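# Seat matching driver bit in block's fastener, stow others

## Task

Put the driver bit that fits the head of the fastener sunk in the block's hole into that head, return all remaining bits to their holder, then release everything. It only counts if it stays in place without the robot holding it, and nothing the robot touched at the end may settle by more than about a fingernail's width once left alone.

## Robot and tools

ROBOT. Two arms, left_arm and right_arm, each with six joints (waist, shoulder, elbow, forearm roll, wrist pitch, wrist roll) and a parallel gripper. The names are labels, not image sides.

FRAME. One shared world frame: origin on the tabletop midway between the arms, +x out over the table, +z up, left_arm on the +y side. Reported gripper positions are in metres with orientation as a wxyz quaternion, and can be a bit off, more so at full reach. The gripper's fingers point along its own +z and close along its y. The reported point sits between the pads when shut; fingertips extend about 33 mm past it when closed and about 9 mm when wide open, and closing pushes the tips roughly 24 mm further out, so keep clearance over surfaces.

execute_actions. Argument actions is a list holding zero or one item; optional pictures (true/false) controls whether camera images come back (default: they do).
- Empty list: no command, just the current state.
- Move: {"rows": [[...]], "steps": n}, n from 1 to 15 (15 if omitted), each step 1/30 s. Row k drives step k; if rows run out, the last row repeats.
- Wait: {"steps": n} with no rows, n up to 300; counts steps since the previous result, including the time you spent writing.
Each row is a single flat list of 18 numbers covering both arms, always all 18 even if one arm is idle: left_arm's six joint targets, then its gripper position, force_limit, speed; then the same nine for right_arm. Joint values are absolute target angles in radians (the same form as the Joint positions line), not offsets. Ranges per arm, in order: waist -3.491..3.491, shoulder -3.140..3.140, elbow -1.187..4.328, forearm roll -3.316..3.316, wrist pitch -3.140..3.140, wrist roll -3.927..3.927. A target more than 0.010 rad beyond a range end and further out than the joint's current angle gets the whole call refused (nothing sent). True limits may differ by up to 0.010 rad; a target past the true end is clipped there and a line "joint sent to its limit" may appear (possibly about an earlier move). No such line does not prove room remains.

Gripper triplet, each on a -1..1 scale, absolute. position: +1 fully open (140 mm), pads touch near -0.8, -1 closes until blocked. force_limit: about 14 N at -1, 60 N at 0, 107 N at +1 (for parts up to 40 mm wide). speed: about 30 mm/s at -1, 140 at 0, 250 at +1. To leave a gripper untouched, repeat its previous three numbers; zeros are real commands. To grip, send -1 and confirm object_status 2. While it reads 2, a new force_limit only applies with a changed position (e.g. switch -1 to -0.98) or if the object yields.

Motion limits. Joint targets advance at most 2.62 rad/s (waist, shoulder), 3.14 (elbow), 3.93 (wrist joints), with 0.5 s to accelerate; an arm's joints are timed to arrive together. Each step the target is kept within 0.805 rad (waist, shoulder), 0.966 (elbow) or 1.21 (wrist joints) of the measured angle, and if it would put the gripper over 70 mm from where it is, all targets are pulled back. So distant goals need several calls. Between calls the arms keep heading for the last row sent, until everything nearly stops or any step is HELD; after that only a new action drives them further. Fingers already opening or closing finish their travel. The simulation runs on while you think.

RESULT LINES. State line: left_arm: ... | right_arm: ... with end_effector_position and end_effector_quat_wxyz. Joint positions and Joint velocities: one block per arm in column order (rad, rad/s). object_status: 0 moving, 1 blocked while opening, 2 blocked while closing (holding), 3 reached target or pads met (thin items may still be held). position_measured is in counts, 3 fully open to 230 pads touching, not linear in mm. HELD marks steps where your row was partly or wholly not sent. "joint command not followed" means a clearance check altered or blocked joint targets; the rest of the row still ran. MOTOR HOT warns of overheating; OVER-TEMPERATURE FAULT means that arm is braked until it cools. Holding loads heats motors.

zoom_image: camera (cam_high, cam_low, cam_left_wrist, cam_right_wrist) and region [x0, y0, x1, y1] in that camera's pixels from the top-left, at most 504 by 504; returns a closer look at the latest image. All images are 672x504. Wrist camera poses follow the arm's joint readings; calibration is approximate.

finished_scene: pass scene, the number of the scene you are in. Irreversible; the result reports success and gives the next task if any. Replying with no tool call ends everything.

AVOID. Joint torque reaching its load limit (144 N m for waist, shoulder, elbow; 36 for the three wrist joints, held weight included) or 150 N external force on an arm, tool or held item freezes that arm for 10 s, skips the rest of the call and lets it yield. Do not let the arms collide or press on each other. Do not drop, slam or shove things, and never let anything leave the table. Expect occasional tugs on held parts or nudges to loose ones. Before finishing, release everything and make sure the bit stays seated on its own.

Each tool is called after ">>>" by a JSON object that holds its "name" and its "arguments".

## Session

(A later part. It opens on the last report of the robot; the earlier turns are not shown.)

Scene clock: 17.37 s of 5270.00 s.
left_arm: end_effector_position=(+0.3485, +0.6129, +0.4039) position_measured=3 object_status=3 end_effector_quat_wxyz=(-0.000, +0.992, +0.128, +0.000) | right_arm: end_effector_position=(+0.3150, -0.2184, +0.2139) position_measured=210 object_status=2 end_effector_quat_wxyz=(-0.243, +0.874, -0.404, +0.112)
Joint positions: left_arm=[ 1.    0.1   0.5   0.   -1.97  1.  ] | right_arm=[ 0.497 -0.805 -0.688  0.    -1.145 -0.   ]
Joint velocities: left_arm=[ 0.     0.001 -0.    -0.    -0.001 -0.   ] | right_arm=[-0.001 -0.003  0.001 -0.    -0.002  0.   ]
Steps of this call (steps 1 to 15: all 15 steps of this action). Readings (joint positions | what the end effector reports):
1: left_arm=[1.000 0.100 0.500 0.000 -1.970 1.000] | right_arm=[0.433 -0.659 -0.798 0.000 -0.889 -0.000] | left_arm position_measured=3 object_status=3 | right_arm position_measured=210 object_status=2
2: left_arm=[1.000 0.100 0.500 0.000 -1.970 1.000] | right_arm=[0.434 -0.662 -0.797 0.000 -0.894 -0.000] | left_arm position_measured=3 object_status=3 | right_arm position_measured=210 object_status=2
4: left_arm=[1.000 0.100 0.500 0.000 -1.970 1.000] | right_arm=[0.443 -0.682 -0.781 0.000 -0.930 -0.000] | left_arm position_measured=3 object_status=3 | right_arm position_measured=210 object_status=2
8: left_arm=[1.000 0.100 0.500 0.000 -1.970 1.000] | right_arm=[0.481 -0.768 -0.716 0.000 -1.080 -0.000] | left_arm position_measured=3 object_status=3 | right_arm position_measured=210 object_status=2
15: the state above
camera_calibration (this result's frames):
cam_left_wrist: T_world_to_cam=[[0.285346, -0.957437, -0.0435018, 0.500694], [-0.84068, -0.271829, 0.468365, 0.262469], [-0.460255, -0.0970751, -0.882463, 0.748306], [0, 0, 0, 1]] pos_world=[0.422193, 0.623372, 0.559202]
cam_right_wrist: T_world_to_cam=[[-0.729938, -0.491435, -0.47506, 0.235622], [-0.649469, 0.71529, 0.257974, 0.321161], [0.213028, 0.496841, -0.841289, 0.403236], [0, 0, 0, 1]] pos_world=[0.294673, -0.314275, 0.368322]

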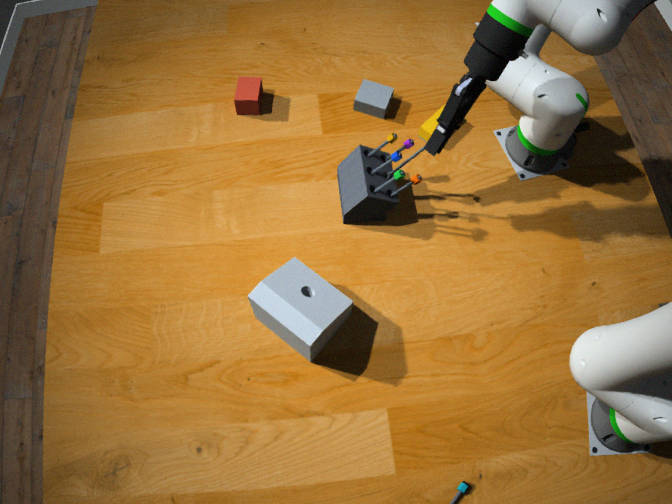

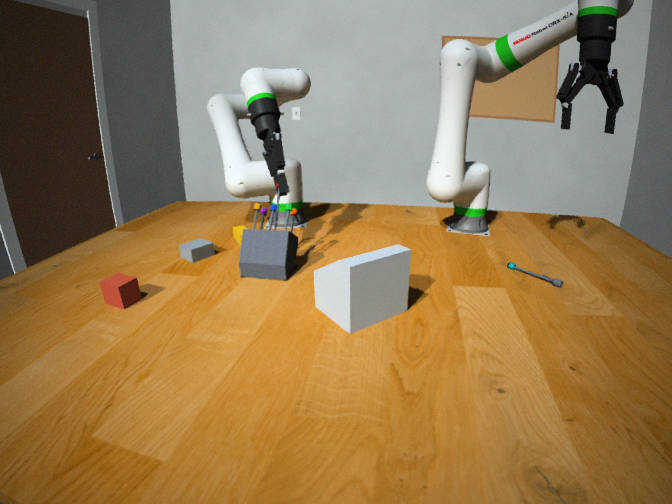

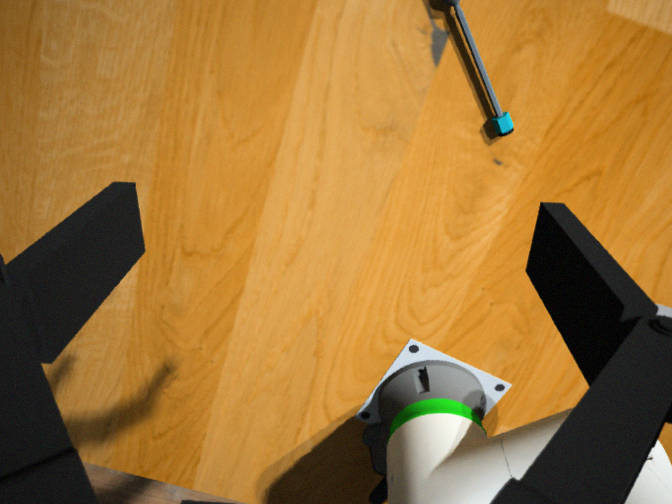

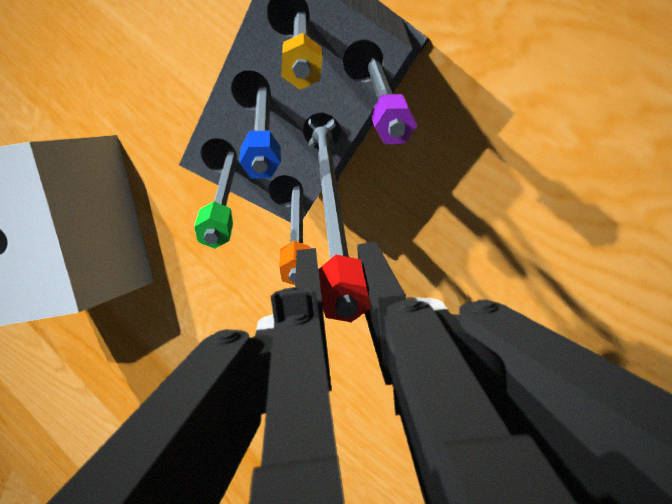

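>>> {"name": "execute_actions", "arguments": {"actions": [{"rows":[[1.0,0.1,0.5,0,-1.97,1.0,1,0,0,0.616,-0.912,-0.5076,0,-1.432,0,-1,0.3,0]],"steps":15}]}}

>>> {"name": "zoom_image", "arguments": {"camera": "cam_right_wrist", "region": [260,70,380,190]}}

Scene clock: 18.57 s of 5270.00 s.
left_arm: end_effector_position=(+0.3485, +0.6129, +0.4039) position_measured=3 object_status=3 end_effector_quat_wxyz=(-0.000, +0.992, +0.128, +0.000) | right_arm: end_effector_position=(+0.2593, -0.2248, +0.2998) position_measured=210 object_status=2 end_effector_quat_wxyz=(-0.250, +0.897, -0.352, +0.098)
Joint positions: left_arm=[ 1.    0.1   0.5   0.   -1.97  1.  ] | right_arm=[ 0.616 -0.912 -0.508  0.    -1.432 -0.   ]
Joint velocities: left_arm=[ 0.    -0.001 -0.     0.    -0.     0.   ] | right_arm=[-0.    -0.    -0.001  0.    -0.003 -0.   ]
Steps of this call (steps 1 to 15: the robot went on to your last target; steps 16 to 21: nothing new was sent; steps 22 to 36: all 15 steps of this action). Readings (joint positions | what the end effector reports):
22: left_arm=[1.000 0.100 0.500 0.000 -1.970 1.000] | right_arm=[0.497 -0.805 -0.688 0.000 -1.145 -0.000] | left_arm position_measured=3 object_status=3 | right_arm position_measured=210 object_status=2
23: left_arm=[1.000 0.100 0.500 0.000 -1.970 1.000] | right_arm=[0.499 -0.807 -0.685 0.000 -1.151 -0.000] | left_arm position_measured=3 object_status=3 | right_arm position_measured=210 object_status=2
25: left_arm=[1.000 0.100 0.500 0.000 -1.970 1.000] | right_arm=[0.514 -0.820 -0.662 0.000 -1.186 -0.000] | left_arm position_measured=3 object_status=3 | right_arm position_measured=210 object_status=2
29: left_arm=[1.000 0.100 0.500 0.000 -1.970 1.000] | right_arm=[0.577 -0.877 -0.566 0.000 -1.338 -0.000] | left_arm position_measured=3 object_status=3 | right_arm position_measured=210 object_status=2
36: the state above
camera_calibration (this result's frames):
cam_left_wrist: T_world_to_cam=[[0.285346, -0.957437, -0.0435019, 0.500694], [-0.84068, -0.27183, 0.468365, 0.262469], [-0.460255, -0.097075, -0.882464, 0.748306], [0, 0, 0, 1]] pos_world=[0.422193, 0.623372, 0.559202]
cam_right_wrist: T_world_to_cam=[[-0.666337, -0.574449, -0.475398, 0.197548], [-0.72983, 0.633091, 0.257962, 0.269729], [0.152784, 0.51885, -0.841102, 0.511033], [0, 0, 0, 1]] pos_world=[0.250412, -0.322431, 0.454164]

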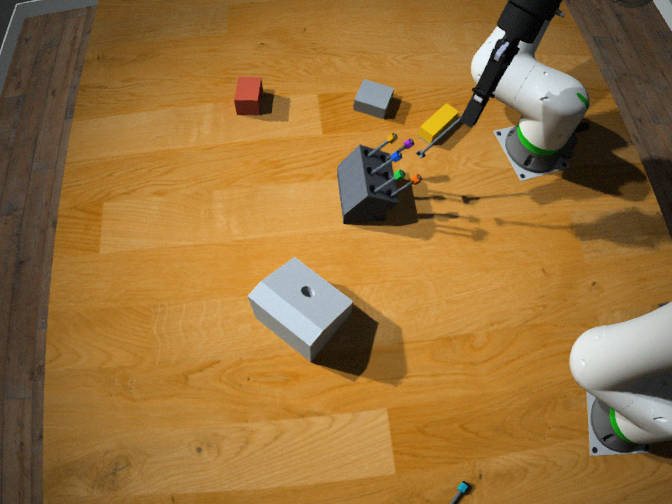

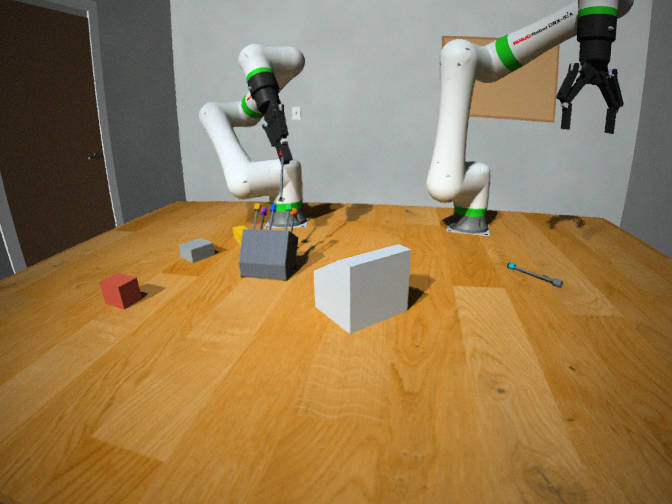

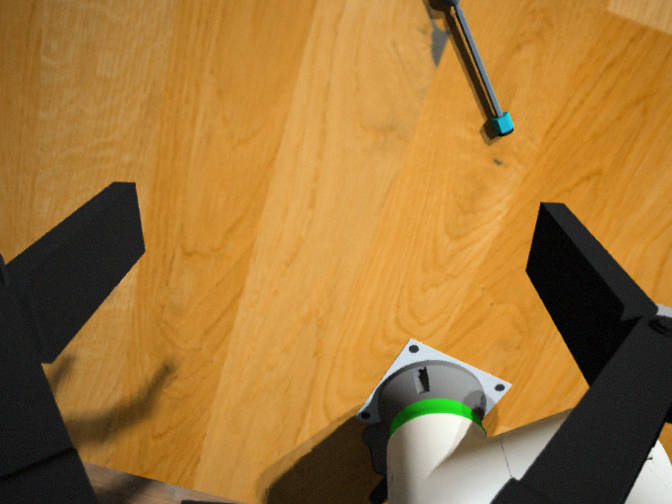

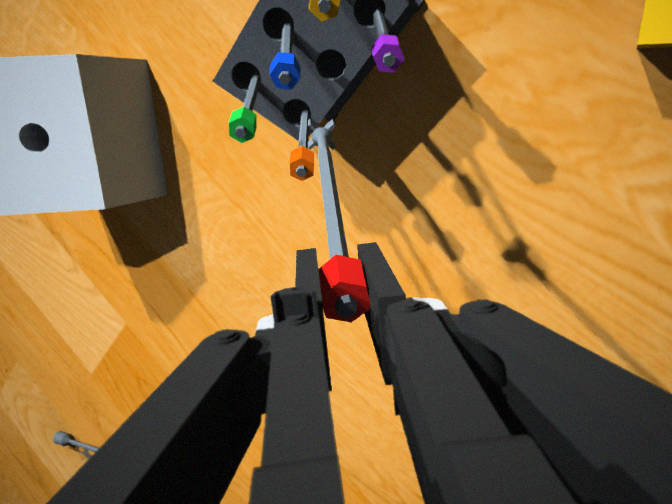

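Region (260, 70, 380, 190) of cam_right_wrist's 672x504 image, scaled by 4.200, with more detail than that image has.

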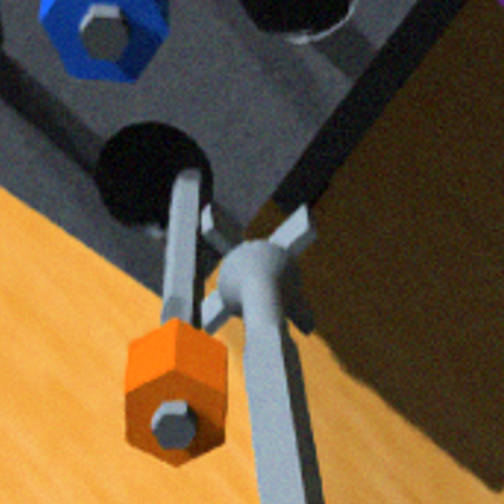

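>>> {"name": "execute_actions", "arguments": {"actions": [{"rows":[[1.0,0.1,0.5,0,-1.97,1.0,1,0,0,0.75,-0.8,-0.2,0,-1.7,0.8,-1,0.3,0]],"steps":15}], "pictures": false}}

>>> {"name": "execute_actions", "arguments": {"actions": [{"rows":[[1.0,0.1,0.5,0,-1.97,1.0,1,0,0,0.511,0.3883,0.5384,0,-1.621,1.571,-1,0.3,0]],"steps":15}], "pictures": false}}

>>> {"name": "execute_actions", "arguments": {"actions": [{"steps":30}]}}

Scene clock: 20.63 s of 5270.00 s.
left_arm: end_effector_position=(+0.3485, +0.6129, +0.4039) position_measured=3 object_status=3 end_effector_quat_wxyz=(-0.000, +0.992, +0.128, +0.000) | right_arm: end_effector_position=(+0.2300, -0.2167, +0.3823) position_measured=210 object_status=2 end_effector_quat_wxyz=(-0.189, +0.971, +0.024, +0.146)
Joint positions: left_arm=[ 1.    0.1   0.5   0.   -1.97  1.  ] | right_arm=[ 0.73  -0.816 -0.245  0.    -1.66   0.682]
Joint velocities: left_arm=[-0.001  0.001  0.    -0.     0.    -0.   ] | right_arm=[ 0.223  0.187  0.512  0.    -0.443  1.325]
Steps of this call (steps 1 to 15: the robot went on to your last target; steps 16 to 47: nothing new was sent; steps 48 to 62: all 15 steps of this action). Readings (joint positions | what the end effector reports):
48: left_arm=[1.000 0.100 0.500 0.000 -1.970 1.000] | right_arm=[0.616 -0.912 -0.507 0.000 -1.432 -0.000] | left_arm position_measured=3 object_status=3 | right_arm position_measured=210 object_status=2
49: left_arm=[1.000 0.100 0.500 0.000 -1.970 1.000] | right_arm=[0.617 -0.912 -0.506 0.000 -1.434 0.005] | left_arm position_measured=3 object_status=3 | right_arm position_measured=210 object_status=2
51: left_arm=[1.000 0.100 0.500 0.000 -1.970 1.000] | right_arm=[0.623 -0.907 -0.492 0.000 -1.446 0.041] | left_arm position_measured=3 object_status=3 | right_arm position_measured=210 object_status=2
55: left_arm=[1.000 0.100 0.500 0.000 -1.970 1.000] | right_arm=[0.652 -0.882 -0.424 0.000 -1.505 0.217] | left_arm position_measured=3 object_status=3 | right_arm position_measured=210 object_status=2
62: the state above

Scene clock: 21.13 s of 5270.00 s.
left_arm: end_effector_position=(+0.3485, +0.6129, +0.4039) position_measured=3 object_status=3 end_effector_quat_wxyz=(-0.000, +0.992, +0.128, +0.000) | right_arm: end_effector_position=(+0.3294, -0.1314, +0.4510) position_measured=210 object_status=2 end_effector_quat_wxyz=(-0.127, +0.956, +0.202, +0.168)
Joint positions: left_arm=[ 1.    0.1   0.5   0.   -1.97  1.  ] | right_arm=[ 0.648 -0.385  0.128  0.    -1.659  1.131]
Joint velocities: left_arm=[-0.     0.001 -0.    -0.001  0.001  0.   ] | right_arm=[-0.203  1.087  0.608 -0.001  0.055  0.646]
Steps of this call (steps 1 to 15: all 15 steps of this action). Readings (joint positions | what the end effector reports):
1: left_arm=[1.000 0.100 0.500 0.000 -1.970 1.000] | right_arm=[0.737 -0.811 -0.229 0.000 -1.674 0.723] | left_arm position_measured=3 object_status=3 | right_arm position_measured=210 object_status=2
2: left_arm=[1.000 0.100 0.500 0.000 -1.970 1.000] | right_arm=[0.740 -0.803 -0.212 0.000 -1.683 0.759] | left_arm position_measured=3 object_status=3 | right_arm position_measured=210 object_status=2
4: left_arm=[1.000 0.100 0.500 0.000 -1.970 1.000] | right_arm=[0.737 -0.771 -0.163 0.000 -1.684 0.821] | left_arm position_measured=3 object_status=3 | right_arm position_measured=210 object_status=2
8: left_arm=[1.000 0.100 0.500 0.000 -1.970 1.000] | right_arm=[0.707 -0.644 -0.046 0.000 -1.675 0.945] | left_arm position_measured=3 object_status=3 | right_arm position_measured=210 object_status=2
15: the state above

Scene clock: 22.13 s of 5270.00 s.
left_arm: end_effector_position=(+0.3485, +0.6129, +0.4039) position_measured=3 object_status=3 end_effector_quat_wxyz=(-0.000, +0.992, +0.128, +0.000) | right_arm: end_effector_position=(+0.5396, -0.0162, +0.2743) position_measured=210 object_status=2 end_effector_quat_wxyz=(-0.018, +0.935, +0.351, +0.047)
Joint positions: left_arm=[ 1.    0.1   0.5   0.   -1.97  1.  ] | right_arm=[ 0.511  0.388  0.538  0.    -1.621  1.571]
Joint velocities: left_arm=[-0.    -0.     0.    -0.001 -0.     0.   ] | right_arm=[-0.     0.002 -0.     0.    -0.     0.001]
Steps of this call (steps 1 to 30: the robot went on to your last target). Readings (joint positions | what the end effector reports):
1: left_arm=[1.000 0.100 0.500 0.000 -1.970 1.000] | right_arm=[0.642 -0.348 0.148 0.000 -1.657 1.153] | left_arm position_measured=3 object_status=3 | right_arm position_measured=210 object_status=2
2: left_arm=[1.000 0.100 0.500 0.000 -1.970 1.000] | right_arm=[0.635 -0.312 0.167 0.000 -1.655 1.173] | left_arm position_measured=3 object_status=3 | right_arm position_measured=210 object_status=2
4: left_arm=[1.000 0.100 0.500 -0.000 -1.970 1.000] | right_arm=[0.623 -0.241 0.205 0.000 -1.652 1.214] | left_arm position_measured=3 object_status=3 | right_arm position_measured=210 object_status=2
8: left_arm=[1.000 0.100 0.500 0.000 -1.970 1.000] | right_arm=[0.598 -0.102 0.278 0.000 -1.645 1.292] | left_arm position_measured=3 object_status=3 | right_arm position_measured=210 object_status=2
30: the state above
camera_calibration (this result's frames):
cam_left_wrist: T_world_to_cam=[[0.285346, -0.957437, -0.0435032, 0.500695], [-0.840681, -0.27183, 0.468363, 0.262471], [-0.460253, -0.0970733, -0.882465, 0.748305], [0, 0, 0, 1]] pos_world=[0.422193, 0.623372, 0.559203]
cam_right_wrist: T_world_to_cam=[[0.577586, -0.815596, 0.0345971, -0.322962], [-0.810908, -0.568358, 0.139271, 0.405778], [-0.0939254, -0.108496, -0.98965, 0.502219], [0, 0, 0, 1]] pos_world=[0.562758, 0.0217095, 0.451681]

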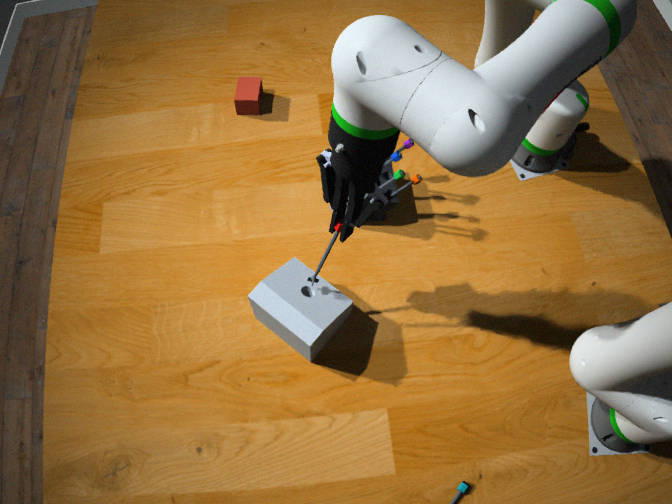

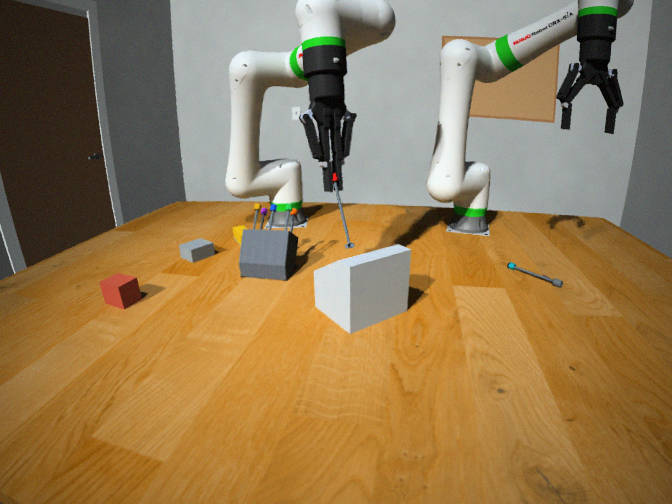

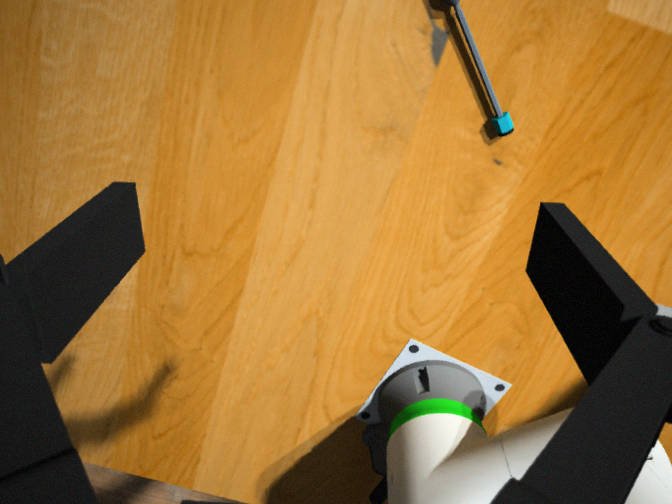

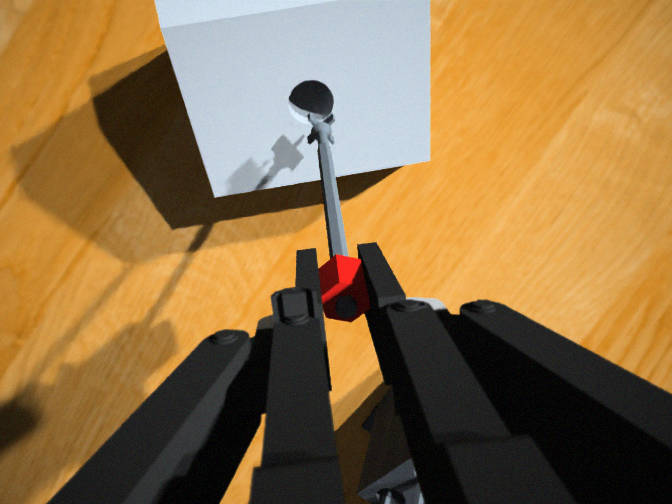

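>>> {"name": "execute_actions", "arguments": {"actions": [{"rows":[[1.0,0.1,0.5,0,-1.97,1.0,1,0,0,0.5175,0.4212,0.5226,0,-1.5722,1.571,-1,0.3,0]],"steps":12}]}}

>>> {"name": "zoom_image", "arguments": {"camera": "cam_right_wrist", "region": [240,50,400,210]}}

Scene clock: 23.60 s of 5270.00 s.
left_arm: end_effector_position=(+0.3485, +0.6129, +0.4039) position_measured=3 object_status=3 end_effector_quat_wxyz=(-0.000, +0.992, +0.128, +0.000) | right_arm: end_effector_position=(+0.5489, -0.0027, +0.2483) position_measured=210 object_status=2 end_effector_quat_wxyz=(-0.018, +0.934, +0.354, +0.047)
Joint positions: left_arm=[ 1.    0.1   0.5   0.   -1.97  1.  ] | right_arm=[ 0.517  0.421  0.523  0.    -1.572  1.571]
Joint velocities: left_arm=[-0.    -0.    -0.    -0.    -0.001 -0.   ] | right_arm=[ 0.001  0.003 -0.004 -0.002  0.001  0.002]
Steps of this call (steps 1 to 15: the robot went on to your last target; steps 16 to 32: nothing new was sent; steps 33 to 44: all 12 steps of this action). Readings (joint positions | what the end effector reports):
33: left_arm=[1.000 0.100 0.500 0.000 -1.970 1.000] | right_arm=[0.511 0.389 0.538 0.000 -1.621 1.571] | left_arm position_measured=3 object_status=3 | right_arm position_measured=210 object_status=2
34: left_arm=[1.000 0.100 0.500 0.000 -1.970 1.000] | right_arm=[0.512 0.391 0.538 0.000 -1.615 1.571] | left_arm position_measured=3 object_status=3 | right_arm position_measured=210 object_status=2
36: left_arm=[1.000 0.100 0.500 0.000 -1.970 1.000] | right_arm=[0.516 0.412 0.527 -0.000 -1.586 1.571] | left_arm position_measured=3 object_status=3 | right_arm position_measured=210 object_status=2
40: left_arm=[1.000 0.100 0.500 0.000 -1.970 1.000] | right_arm=[0.517 0.420 0.524 0.001 -1.573 1.571] | left_arm position_measured=3 object_status=3 | right_arm position_measured=210 object_status=2
44: the state above
camera_calibration (this result's frames):
cam_left_wrist: T_world_to_cam=[[0.285346, -0.957437, -0.0435033, 0.500695], [-0.840681, -0.271831, 0.468363, 0.262471], [-0.460253, -0.0970732, -0.882465, 0.748305], [0, 0, 0, 1]] pos_world=[0.422193, 0.623372, 0.559203]
cam_right_wrist: T_world_to_cam=[[0.58281, -0.811867, 0.0346977, -0.319329], [-0.80725, -0.573543, 0.139271, 0.422601], [-0.093169, -0.109178, -0.989646, 0.478395], [0, 0, 0, 1]] pos_world=[0.571824, 0.0353575, 0.425666]

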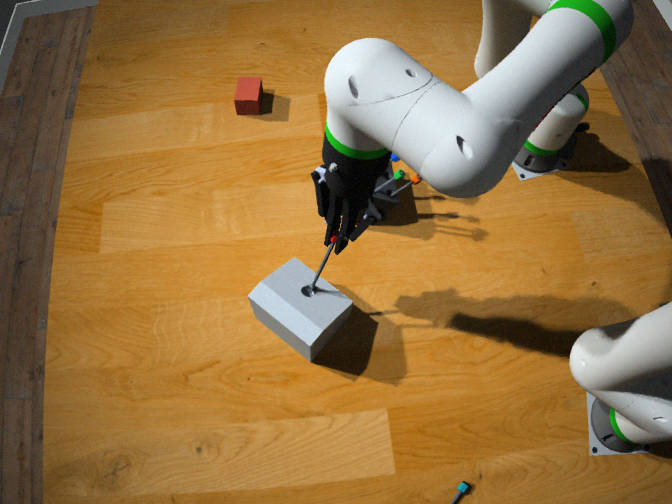

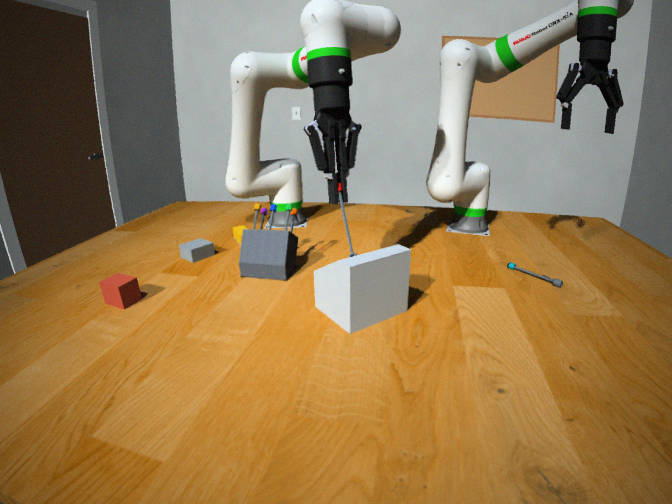

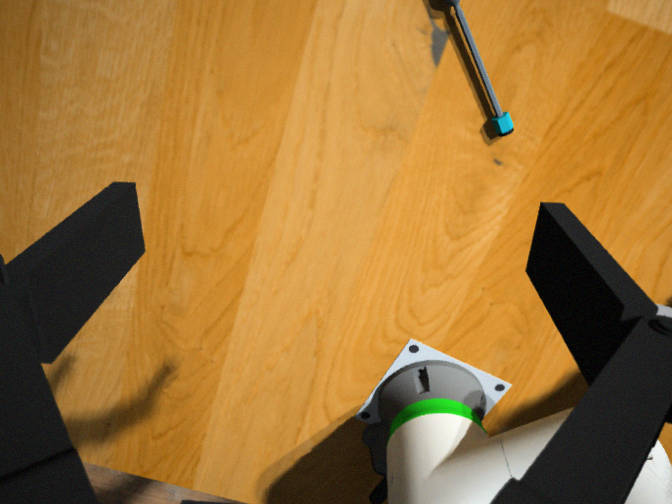

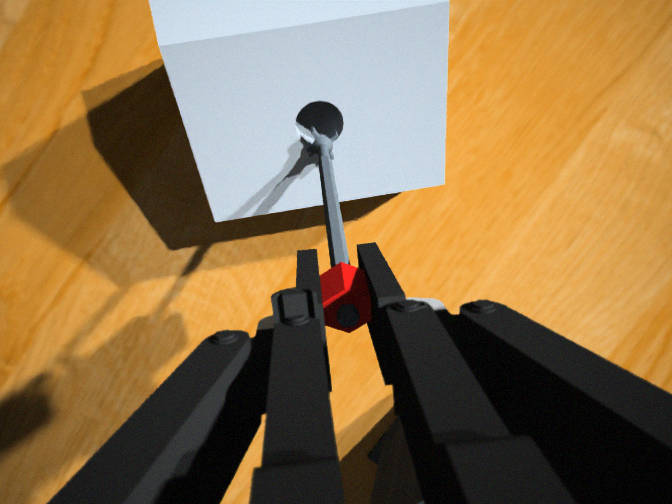

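Region (240, 50, 400, 210) of cam_right_wrist's 672x504 image, scaled by 3.150, with more detail than that image has.

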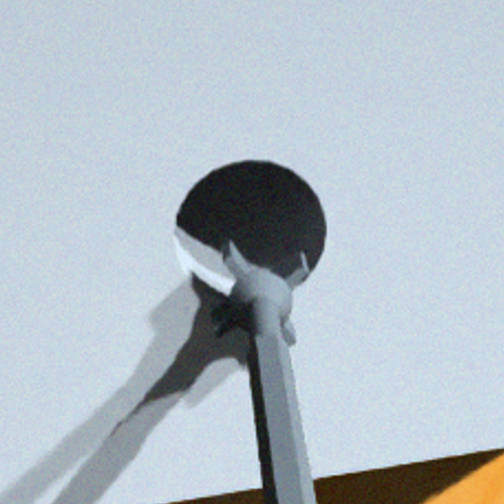

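>>> {"name": "execute_actions", "arguments": {"actions": [{"rows":[[1.0,0.1,0.5,0,-1.97,1.0,1,0,0,0.5205,0.4491,0.5945,0,-1.6162,1.571,-1,0.3,0]],"steps":12}]}}

>>> {"name": "zoom_image", "arguments": {"camera": "cam_right_wrist", "region": [240,50,400,210]}}

Scene clock: 24.60 s of 5270.00 s.
left_arm: end_effector_position=(+0.3485, +0.6129, +0.4039) position_measured=3 object_status=3 end_effector_quat_wxyz=(-0.000, +0.992, +0.128, +0.000) | right_arm: end_effector_position=(+0.5538, +0.0044, +0.2615) position_measured=210 object_status=2 end_effector_quat_wxyz=(-0.018, +0.933, +0.356, +0.046)
Joint positions: left_arm=[ 1.    0.1   0.5   0.   -1.97  1.  ] | right_arm=[ 0.521  0.449  0.594 -0.    -1.616  1.571]
Joint velocities: left_arm=[-0.     0.     0.    -0.001  0.001 -0.   ] | right_arm=[ 0.    -0.     0.003  0.    -0.001 -0.   ]
Steps of this call (steps 1 to 15: the robot went on to your last target; steps 16 to 18: nothing new was sent; steps 19 to 30: all 12 steps of this action). Readings (joint positions | what the end effector reports):
19: left_arm=[1.000 0.100 0.500 0.000 -1.970 1.000] | right_arm=[0.518 0.421 0.523 0.000 -1.572 1.571] | left_arm position_measured=3 object_status=3 | right_arm position_measured=210 object_status=2
20: left_arm=[1.000 0.100 0.500 0.000 -1.970 1.000] | right_arm=[0.518 0.423 0.526 -0.000 -1.575 1.571] | left_arm position_measured=3 object_status=3 | right_arm position_measured=210 object_status=2
22: left_arm=[1.000 0.100 0.500 0.000 -1.970 1.000] | right_arm=[0.519 0.435 0.553 -0.001 -1.591 1.571] | left_arm position_measured=3 object_status=3 | right_arm position_measured=210 object_status=2
26: left_arm=[1.000 0.100 0.500 0.000 -1.970 1.000] | right_arm=[0.521 0.449 0.594 -0.000 -1.616 1.571] | left_arm position_measured=3 object_status=3 | right_arm position_measured=210 object_status=2
30: the state above
camera_calibration (this result's frames):
cam_left_wrist: T_world_to_cam=[[0.285346, -0.957437, -0.0435032, 0.500695], [-0.840681, -0.27183, 0.468363, 0.262471], [-0.460253, -0.0970733, -0.882465, 0.748305], [0, 0, 0, 1]] pos_world=[0.422193, 0.623372, 0.559203]
cam_right_wrist: T_world_to_cam=[[0.585466, -0.809955, 0.0346751, -0.318321], [-0.805257, -0.576059, 0.140417, 0.427313], [-0.0937565, -0.110132, -0.989485, 0.493045], [0, 0, 0, 1]] pos_world=[0.576689, 0.0426321, 0.438896]

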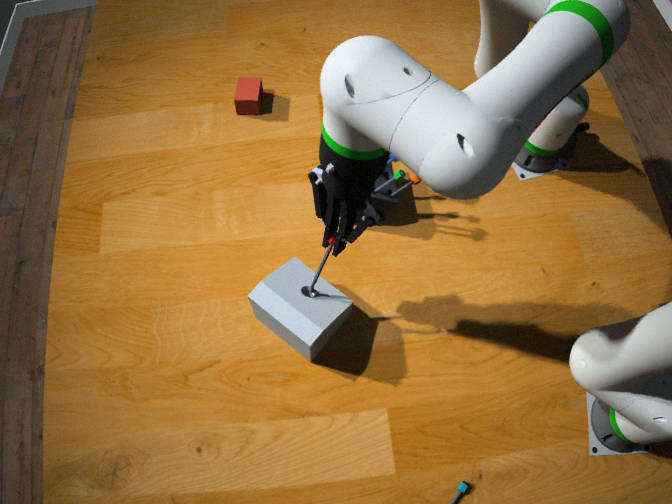

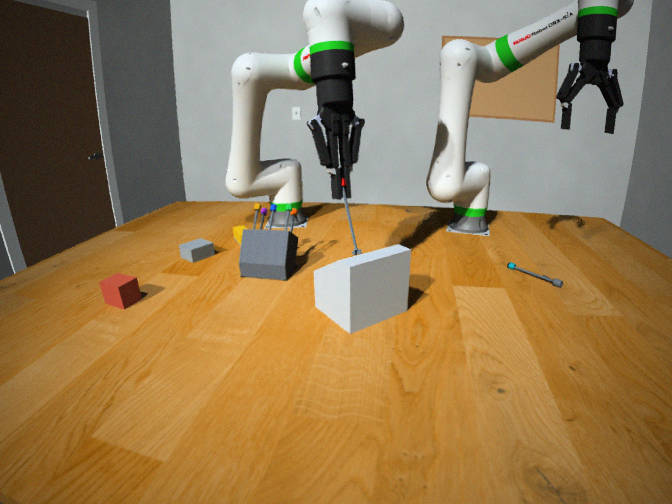

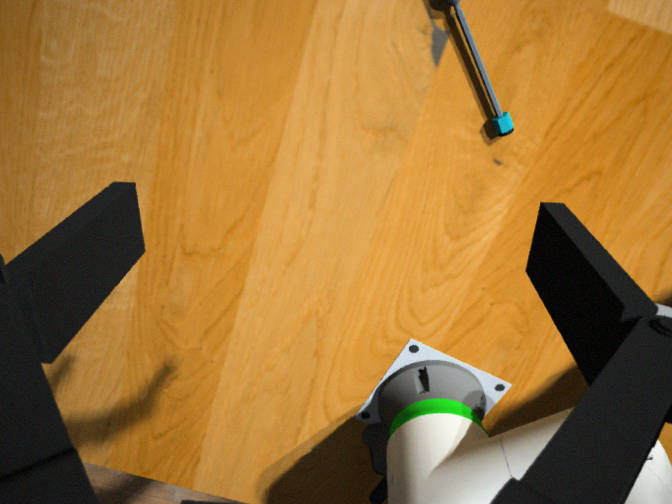

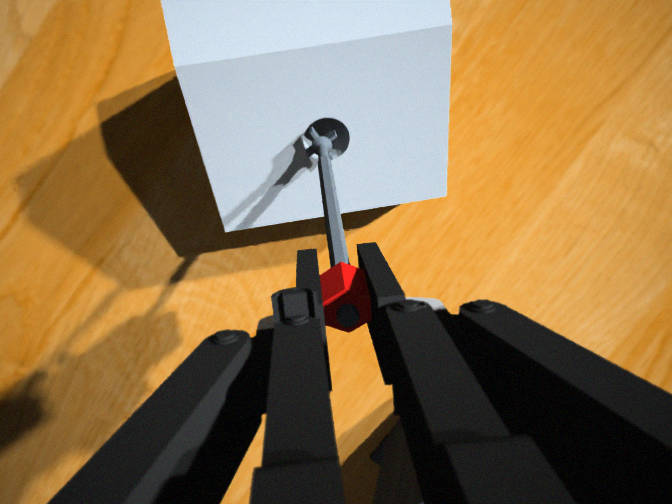

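Region (240, 50, 400, 210) of cam_right_wrist's 672x504 image, scaled by 3.150, with more detail than that image has.

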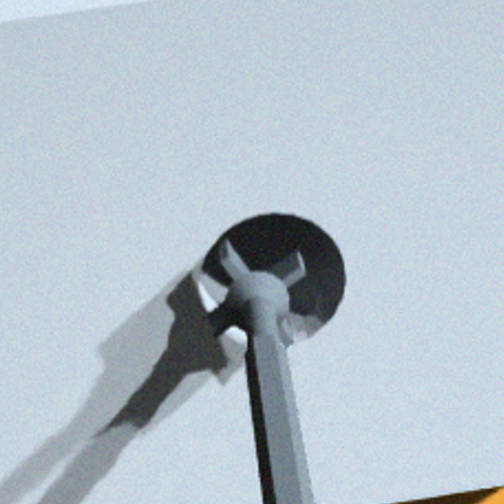

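>>> {"name": "execute_actions", "arguments": {"actions": [{"rows":[[1.0,0.1,0.5,0,-1.97,1.0,1,0,0,0.515,0.4491,0.5945,0,-1.6162,1.571,-1,0.3,0],[1.0,0.1,0.5,0,-1.97,1.0,1,0,0,0.515,0.4491,0.5945,0,-1.6162,1.571,-1,0.3,0],[1.0,0.1,0.5,0,-1.97,1.0,1,0,0,0.515,0.4491,0.5945,0,-1.6162,1.571,-1,0.3,0],[1.0,0.1,0.5,0,-1.97,1.0,1,0,0,0.515,0.4491,0.5945,0,-1.6162,1.571,-1,0.3,0],[1.0,0.1,0.5,0,-1.97,1.0,1,0,0,0.515,0.4777,0.5969,0,-1.59,1.571,-1,0.3,0]],"steps":15}]}}

>>> {"name": "zoom_image", "arguments": {"camera": "cam_right_wrist", "region": [240,80,400,240]}}

Scene clock: 25.97 s of 5270.00 s.
left_arm: end_effector_position=(+0.3485, +0.6129, +0.4039) position_measured=3 object_status=3 end_effector_quat_wxyz=(-0.000, +0.992, +0.128, +0.000) | right_arm: end_effector_position=(+0.5647, +0.0091, +0.2455) position_measured=210 object_status=2 end_effector_quat_wxyz=(-0.018, +0.934, +0.353, +0.047)
Joint positions: left_arm=[ 1.    0.1   0.5   0.   -1.97  1.  ] | right_arm=[ 0.515  0.478  0.597  0.    -1.59   1.571]
Joint velocities: left_arm=[ 0.    -0.001 -0.     0.001 -0.     0.   ] | right_arm=[ 0.    -0.    -0.     0.001  0.     0.001]
Steps of this call (steps 1 to 15: the robot went on to your last target; steps 16 to 26: nothing new was sent; steps 27 to 41: all 15 steps of this action). Readings (joint positions | what the end effector reports):
27: left_arm=[1.000 0.100 0.500 0.000 -1.970 1.000] | right_arm=[0.520 0.449 0.595 0.000 -1.616 1.571] | left_arm position_measured=3 object_status=3 | right_arm position_measured=210 object_status=2
28: left_arm=[1.000 0.100 0.500 0.000 -1.970 1.000] | right_arm=[0.518 0.449 0.595 0.000 -1.616 1.571] | left_arm position_measured=3 object_status=3 | right_arm position_measured=210 object_status=2
30: left_arm=[1.000 0.100 0.500 -0.000 -1.970 1.000] | right_arm=[0.515 0.449 0.595 0.000 -1.616 1.571] | left_arm position_measured=3 object_status=3 | right_arm position_measured=210 object_status=2
34: left_arm=[1.000 0.100 0.500 0.000 -1.970 1.000] | right_arm=[0.515 0.471 0.596 0.000 -1.596 1.571] | left_arm position_measured=3 object_status=3 | right_arm position_measured=210 object_status=2
41: the state above
camera_calibration (this result's frames):
cam_left_wrist: T_world_to_cam=[[0.285346, -0.957437, -0.0435032, 0.500695], [-0.840681, -0.27183, 0.468363, 0.262471], [-0.460253, -0.0970733, -0.882465, 0.748305], [0, 0, 0, 1]] pos_world=[0.422193, 0.623372, 0.559203]
cam_right_wrist: T_world_to_cam=[[0.580804, -0.8133, 0.0347712, -0.317719], [-0.808626, -0.571493, 0.139711, 0.443127], [-0.0937558, -0.109262, -0.989582, 0.478783], [0, 0, 0, 1]] pos_world=[0.587746, 0.0471559, 0.422932]

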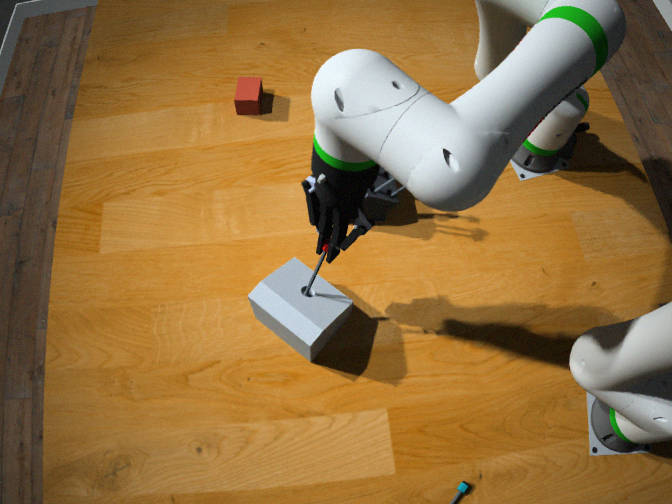

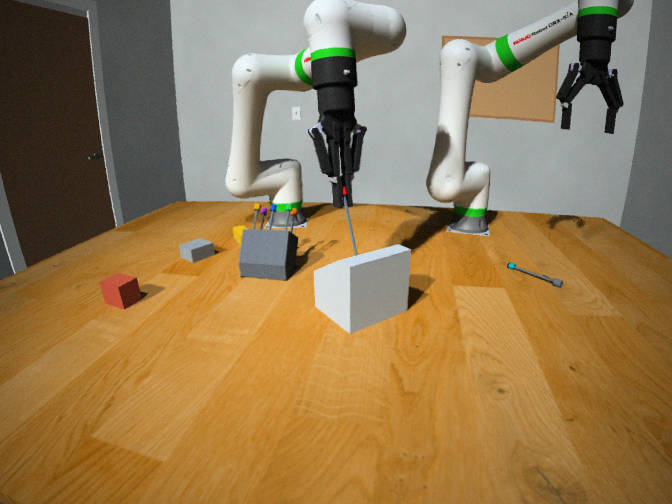

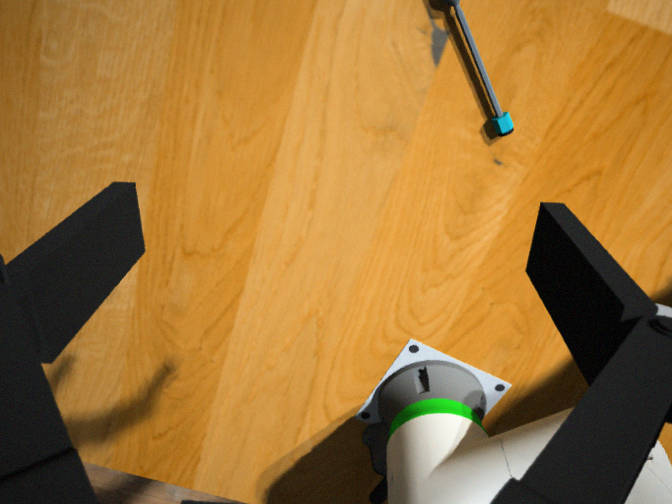

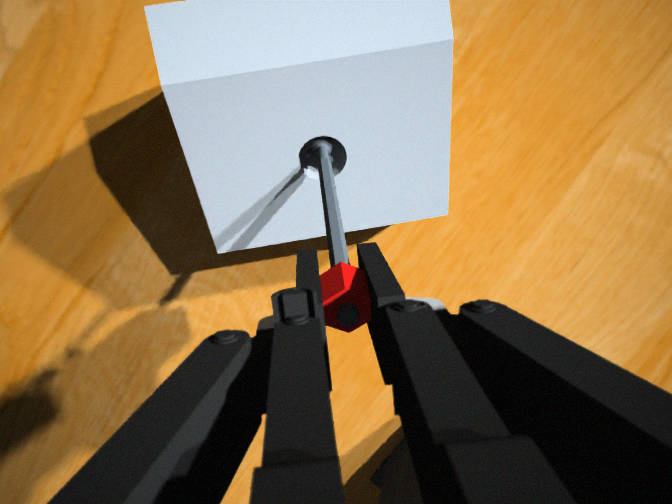

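Region (240, 80, 400, 240) of cam_right_wrist's 672x504 image, scaled by 3.150, with more detail than that image has.

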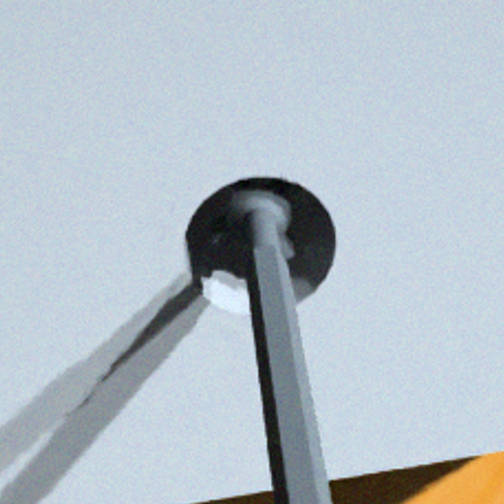

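>>> {"name": "execute_actions", "arguments": {"actions": [{"rows":[[1.0,0.1,0.5,0,-1.97,1.0,1,0,0,0.5165,0.501,0.59,0,-1.56,1.571,-1,0.3,0],[1.0,0.1,0.5,0,-1.97,1.0,1,0,0,0.5165,0.501,0.59,0,-1.56,1.571,-1,0.3,0],[1.0,0.1,0.5,0,-1.97,1.0,1,0,0,0.5165,0.501,0.59,0,-1.56,1.571,-1,0.3,0],[1.0,0.1,0.5,0,-1.97,1.0,1,0,0,0.5165,0.501,0.59,0,-1.56,1.571,-1,0.3,0],[1.0,0.1,0.5,0,-1.97,1.0,1,0,0,0.5165,0.501,0.59,0,-1.56,1.571,-1,0.3,0],[1.0,0.1,0.5,0,-1.97,1.0,1,0,0,0.518,0.524,0.5826,0,-1.5294,1.571,-1,0.3,0]],"steps":15}]}}

Scene clock: 27.40 s of 5270.00 s.
left_arm: end_effector_position=(+0.3485, +0.6129, +0.4039) position_measured=3 object_status=3 end_effector_quat_wxyz=(-0.000, +0.992, +0.128, +0.000) | right_arm: end_effector_position=(+0.5777, +0.0235, +0.2103) position_measured=210 object_status=2 end_effector_quat_wxyz=(-0.018, +0.934, +0.354, +0.047)
Joint positions: left_arm=[ 1.    0.1   0.5   0.   -1.97  1.  ] | right_arm=[ 0.518  0.524  0.582 -0.    -1.529  1.571]
Joint velocities: left_arm=[-0.     0.001  0.    -0.002 -0.    -0.   ] | right_arm=[-0.  0.  0.  0.  0. -0.]
Steps of this call (steps 1 to 15: the robot went on to your last target; steps 16 to 28: nothing new was sent; steps 29 to 43: all 15 steps of this action). Readings (joint positions | what the end effector reports):
29: left_arm=[1.000 0.100 0.500 0.000 -1.970 1.000] | right_arm=[0.515 0.478 0.597 -0.000 -1.590 1.571] | left_arm position_measured=3 object_status=3 | right_arm position_measured=210 object_status=2
30: left_arm=[1.000 0.100 0.500 0.000 -1.970 1.000] | right_arm=[0.515 0.480 0.597 -0.000 -1.585 1.571] | left_arm position_measured=3 object_status=3 | right_arm position_measured=210 object_status=2
32: left_arm=[1.000 0.100 0.500 0.000 -1.970 1.000] | right_arm=[0.516 0.498 0.591 -0.000 -1.565 1.571] | left_arm position_measured=3 object_status=3 | right_arm position_measured=210 object_status=2
36: left_arm=[1.000 0.100 0.500 0.000 -1.970 1.000] | right_arm=[0.517 0.512 0.587 -0.000 -1.544 1.571] | left_arm position_measured=3 object_status=3 | right_arm position_measured=210 object_status=2
43: the state above
camera_calibration (this result's frames):
cam_left_wrist: T_world_to_cam=[[0.285346, -0.957437, -0.0435032, 0.500695], [-0.840681, -0.27183, 0.468363, 0.262471], [-0.460253, -0.0970733, -0.882464, 0.748305], [0, 0, 0, 1]] pos_world=[0.422193, 0.623372, 0.559203]
cam_right_wrist: T_world_to_cam=[[0.583355, -0.81148, 0.0346199, -0.313884], [-0.806787, -0.574007, 0.140037, 0.4657], [-0.0937651, -0.109622, -0.989541, 0.446719], [0, 0, 0, 1]] pos_world=[0.600713, 0.0615752, 0.387698]

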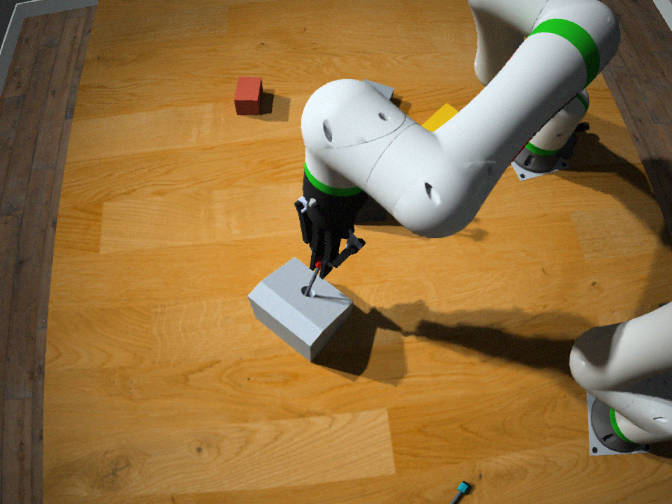

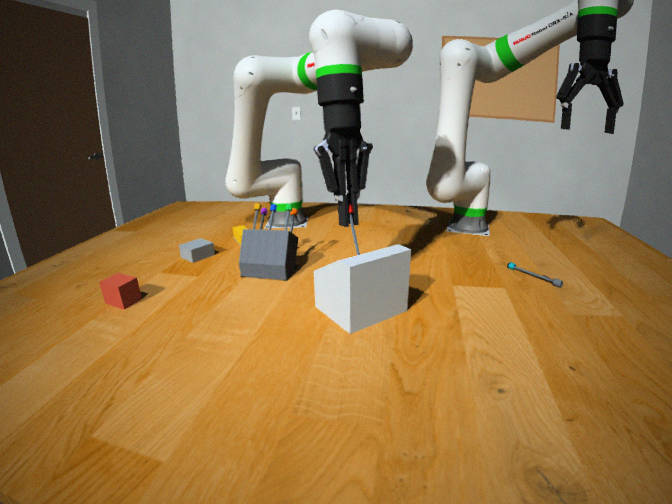

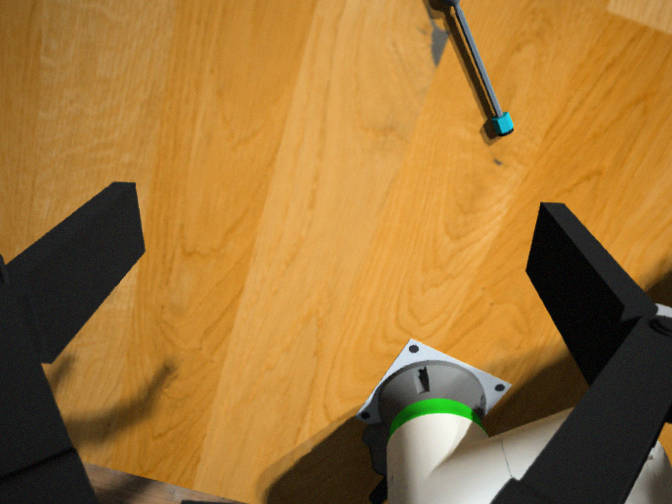

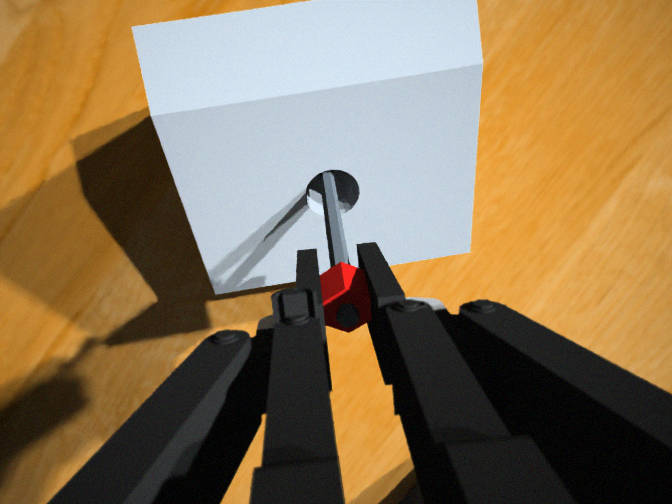

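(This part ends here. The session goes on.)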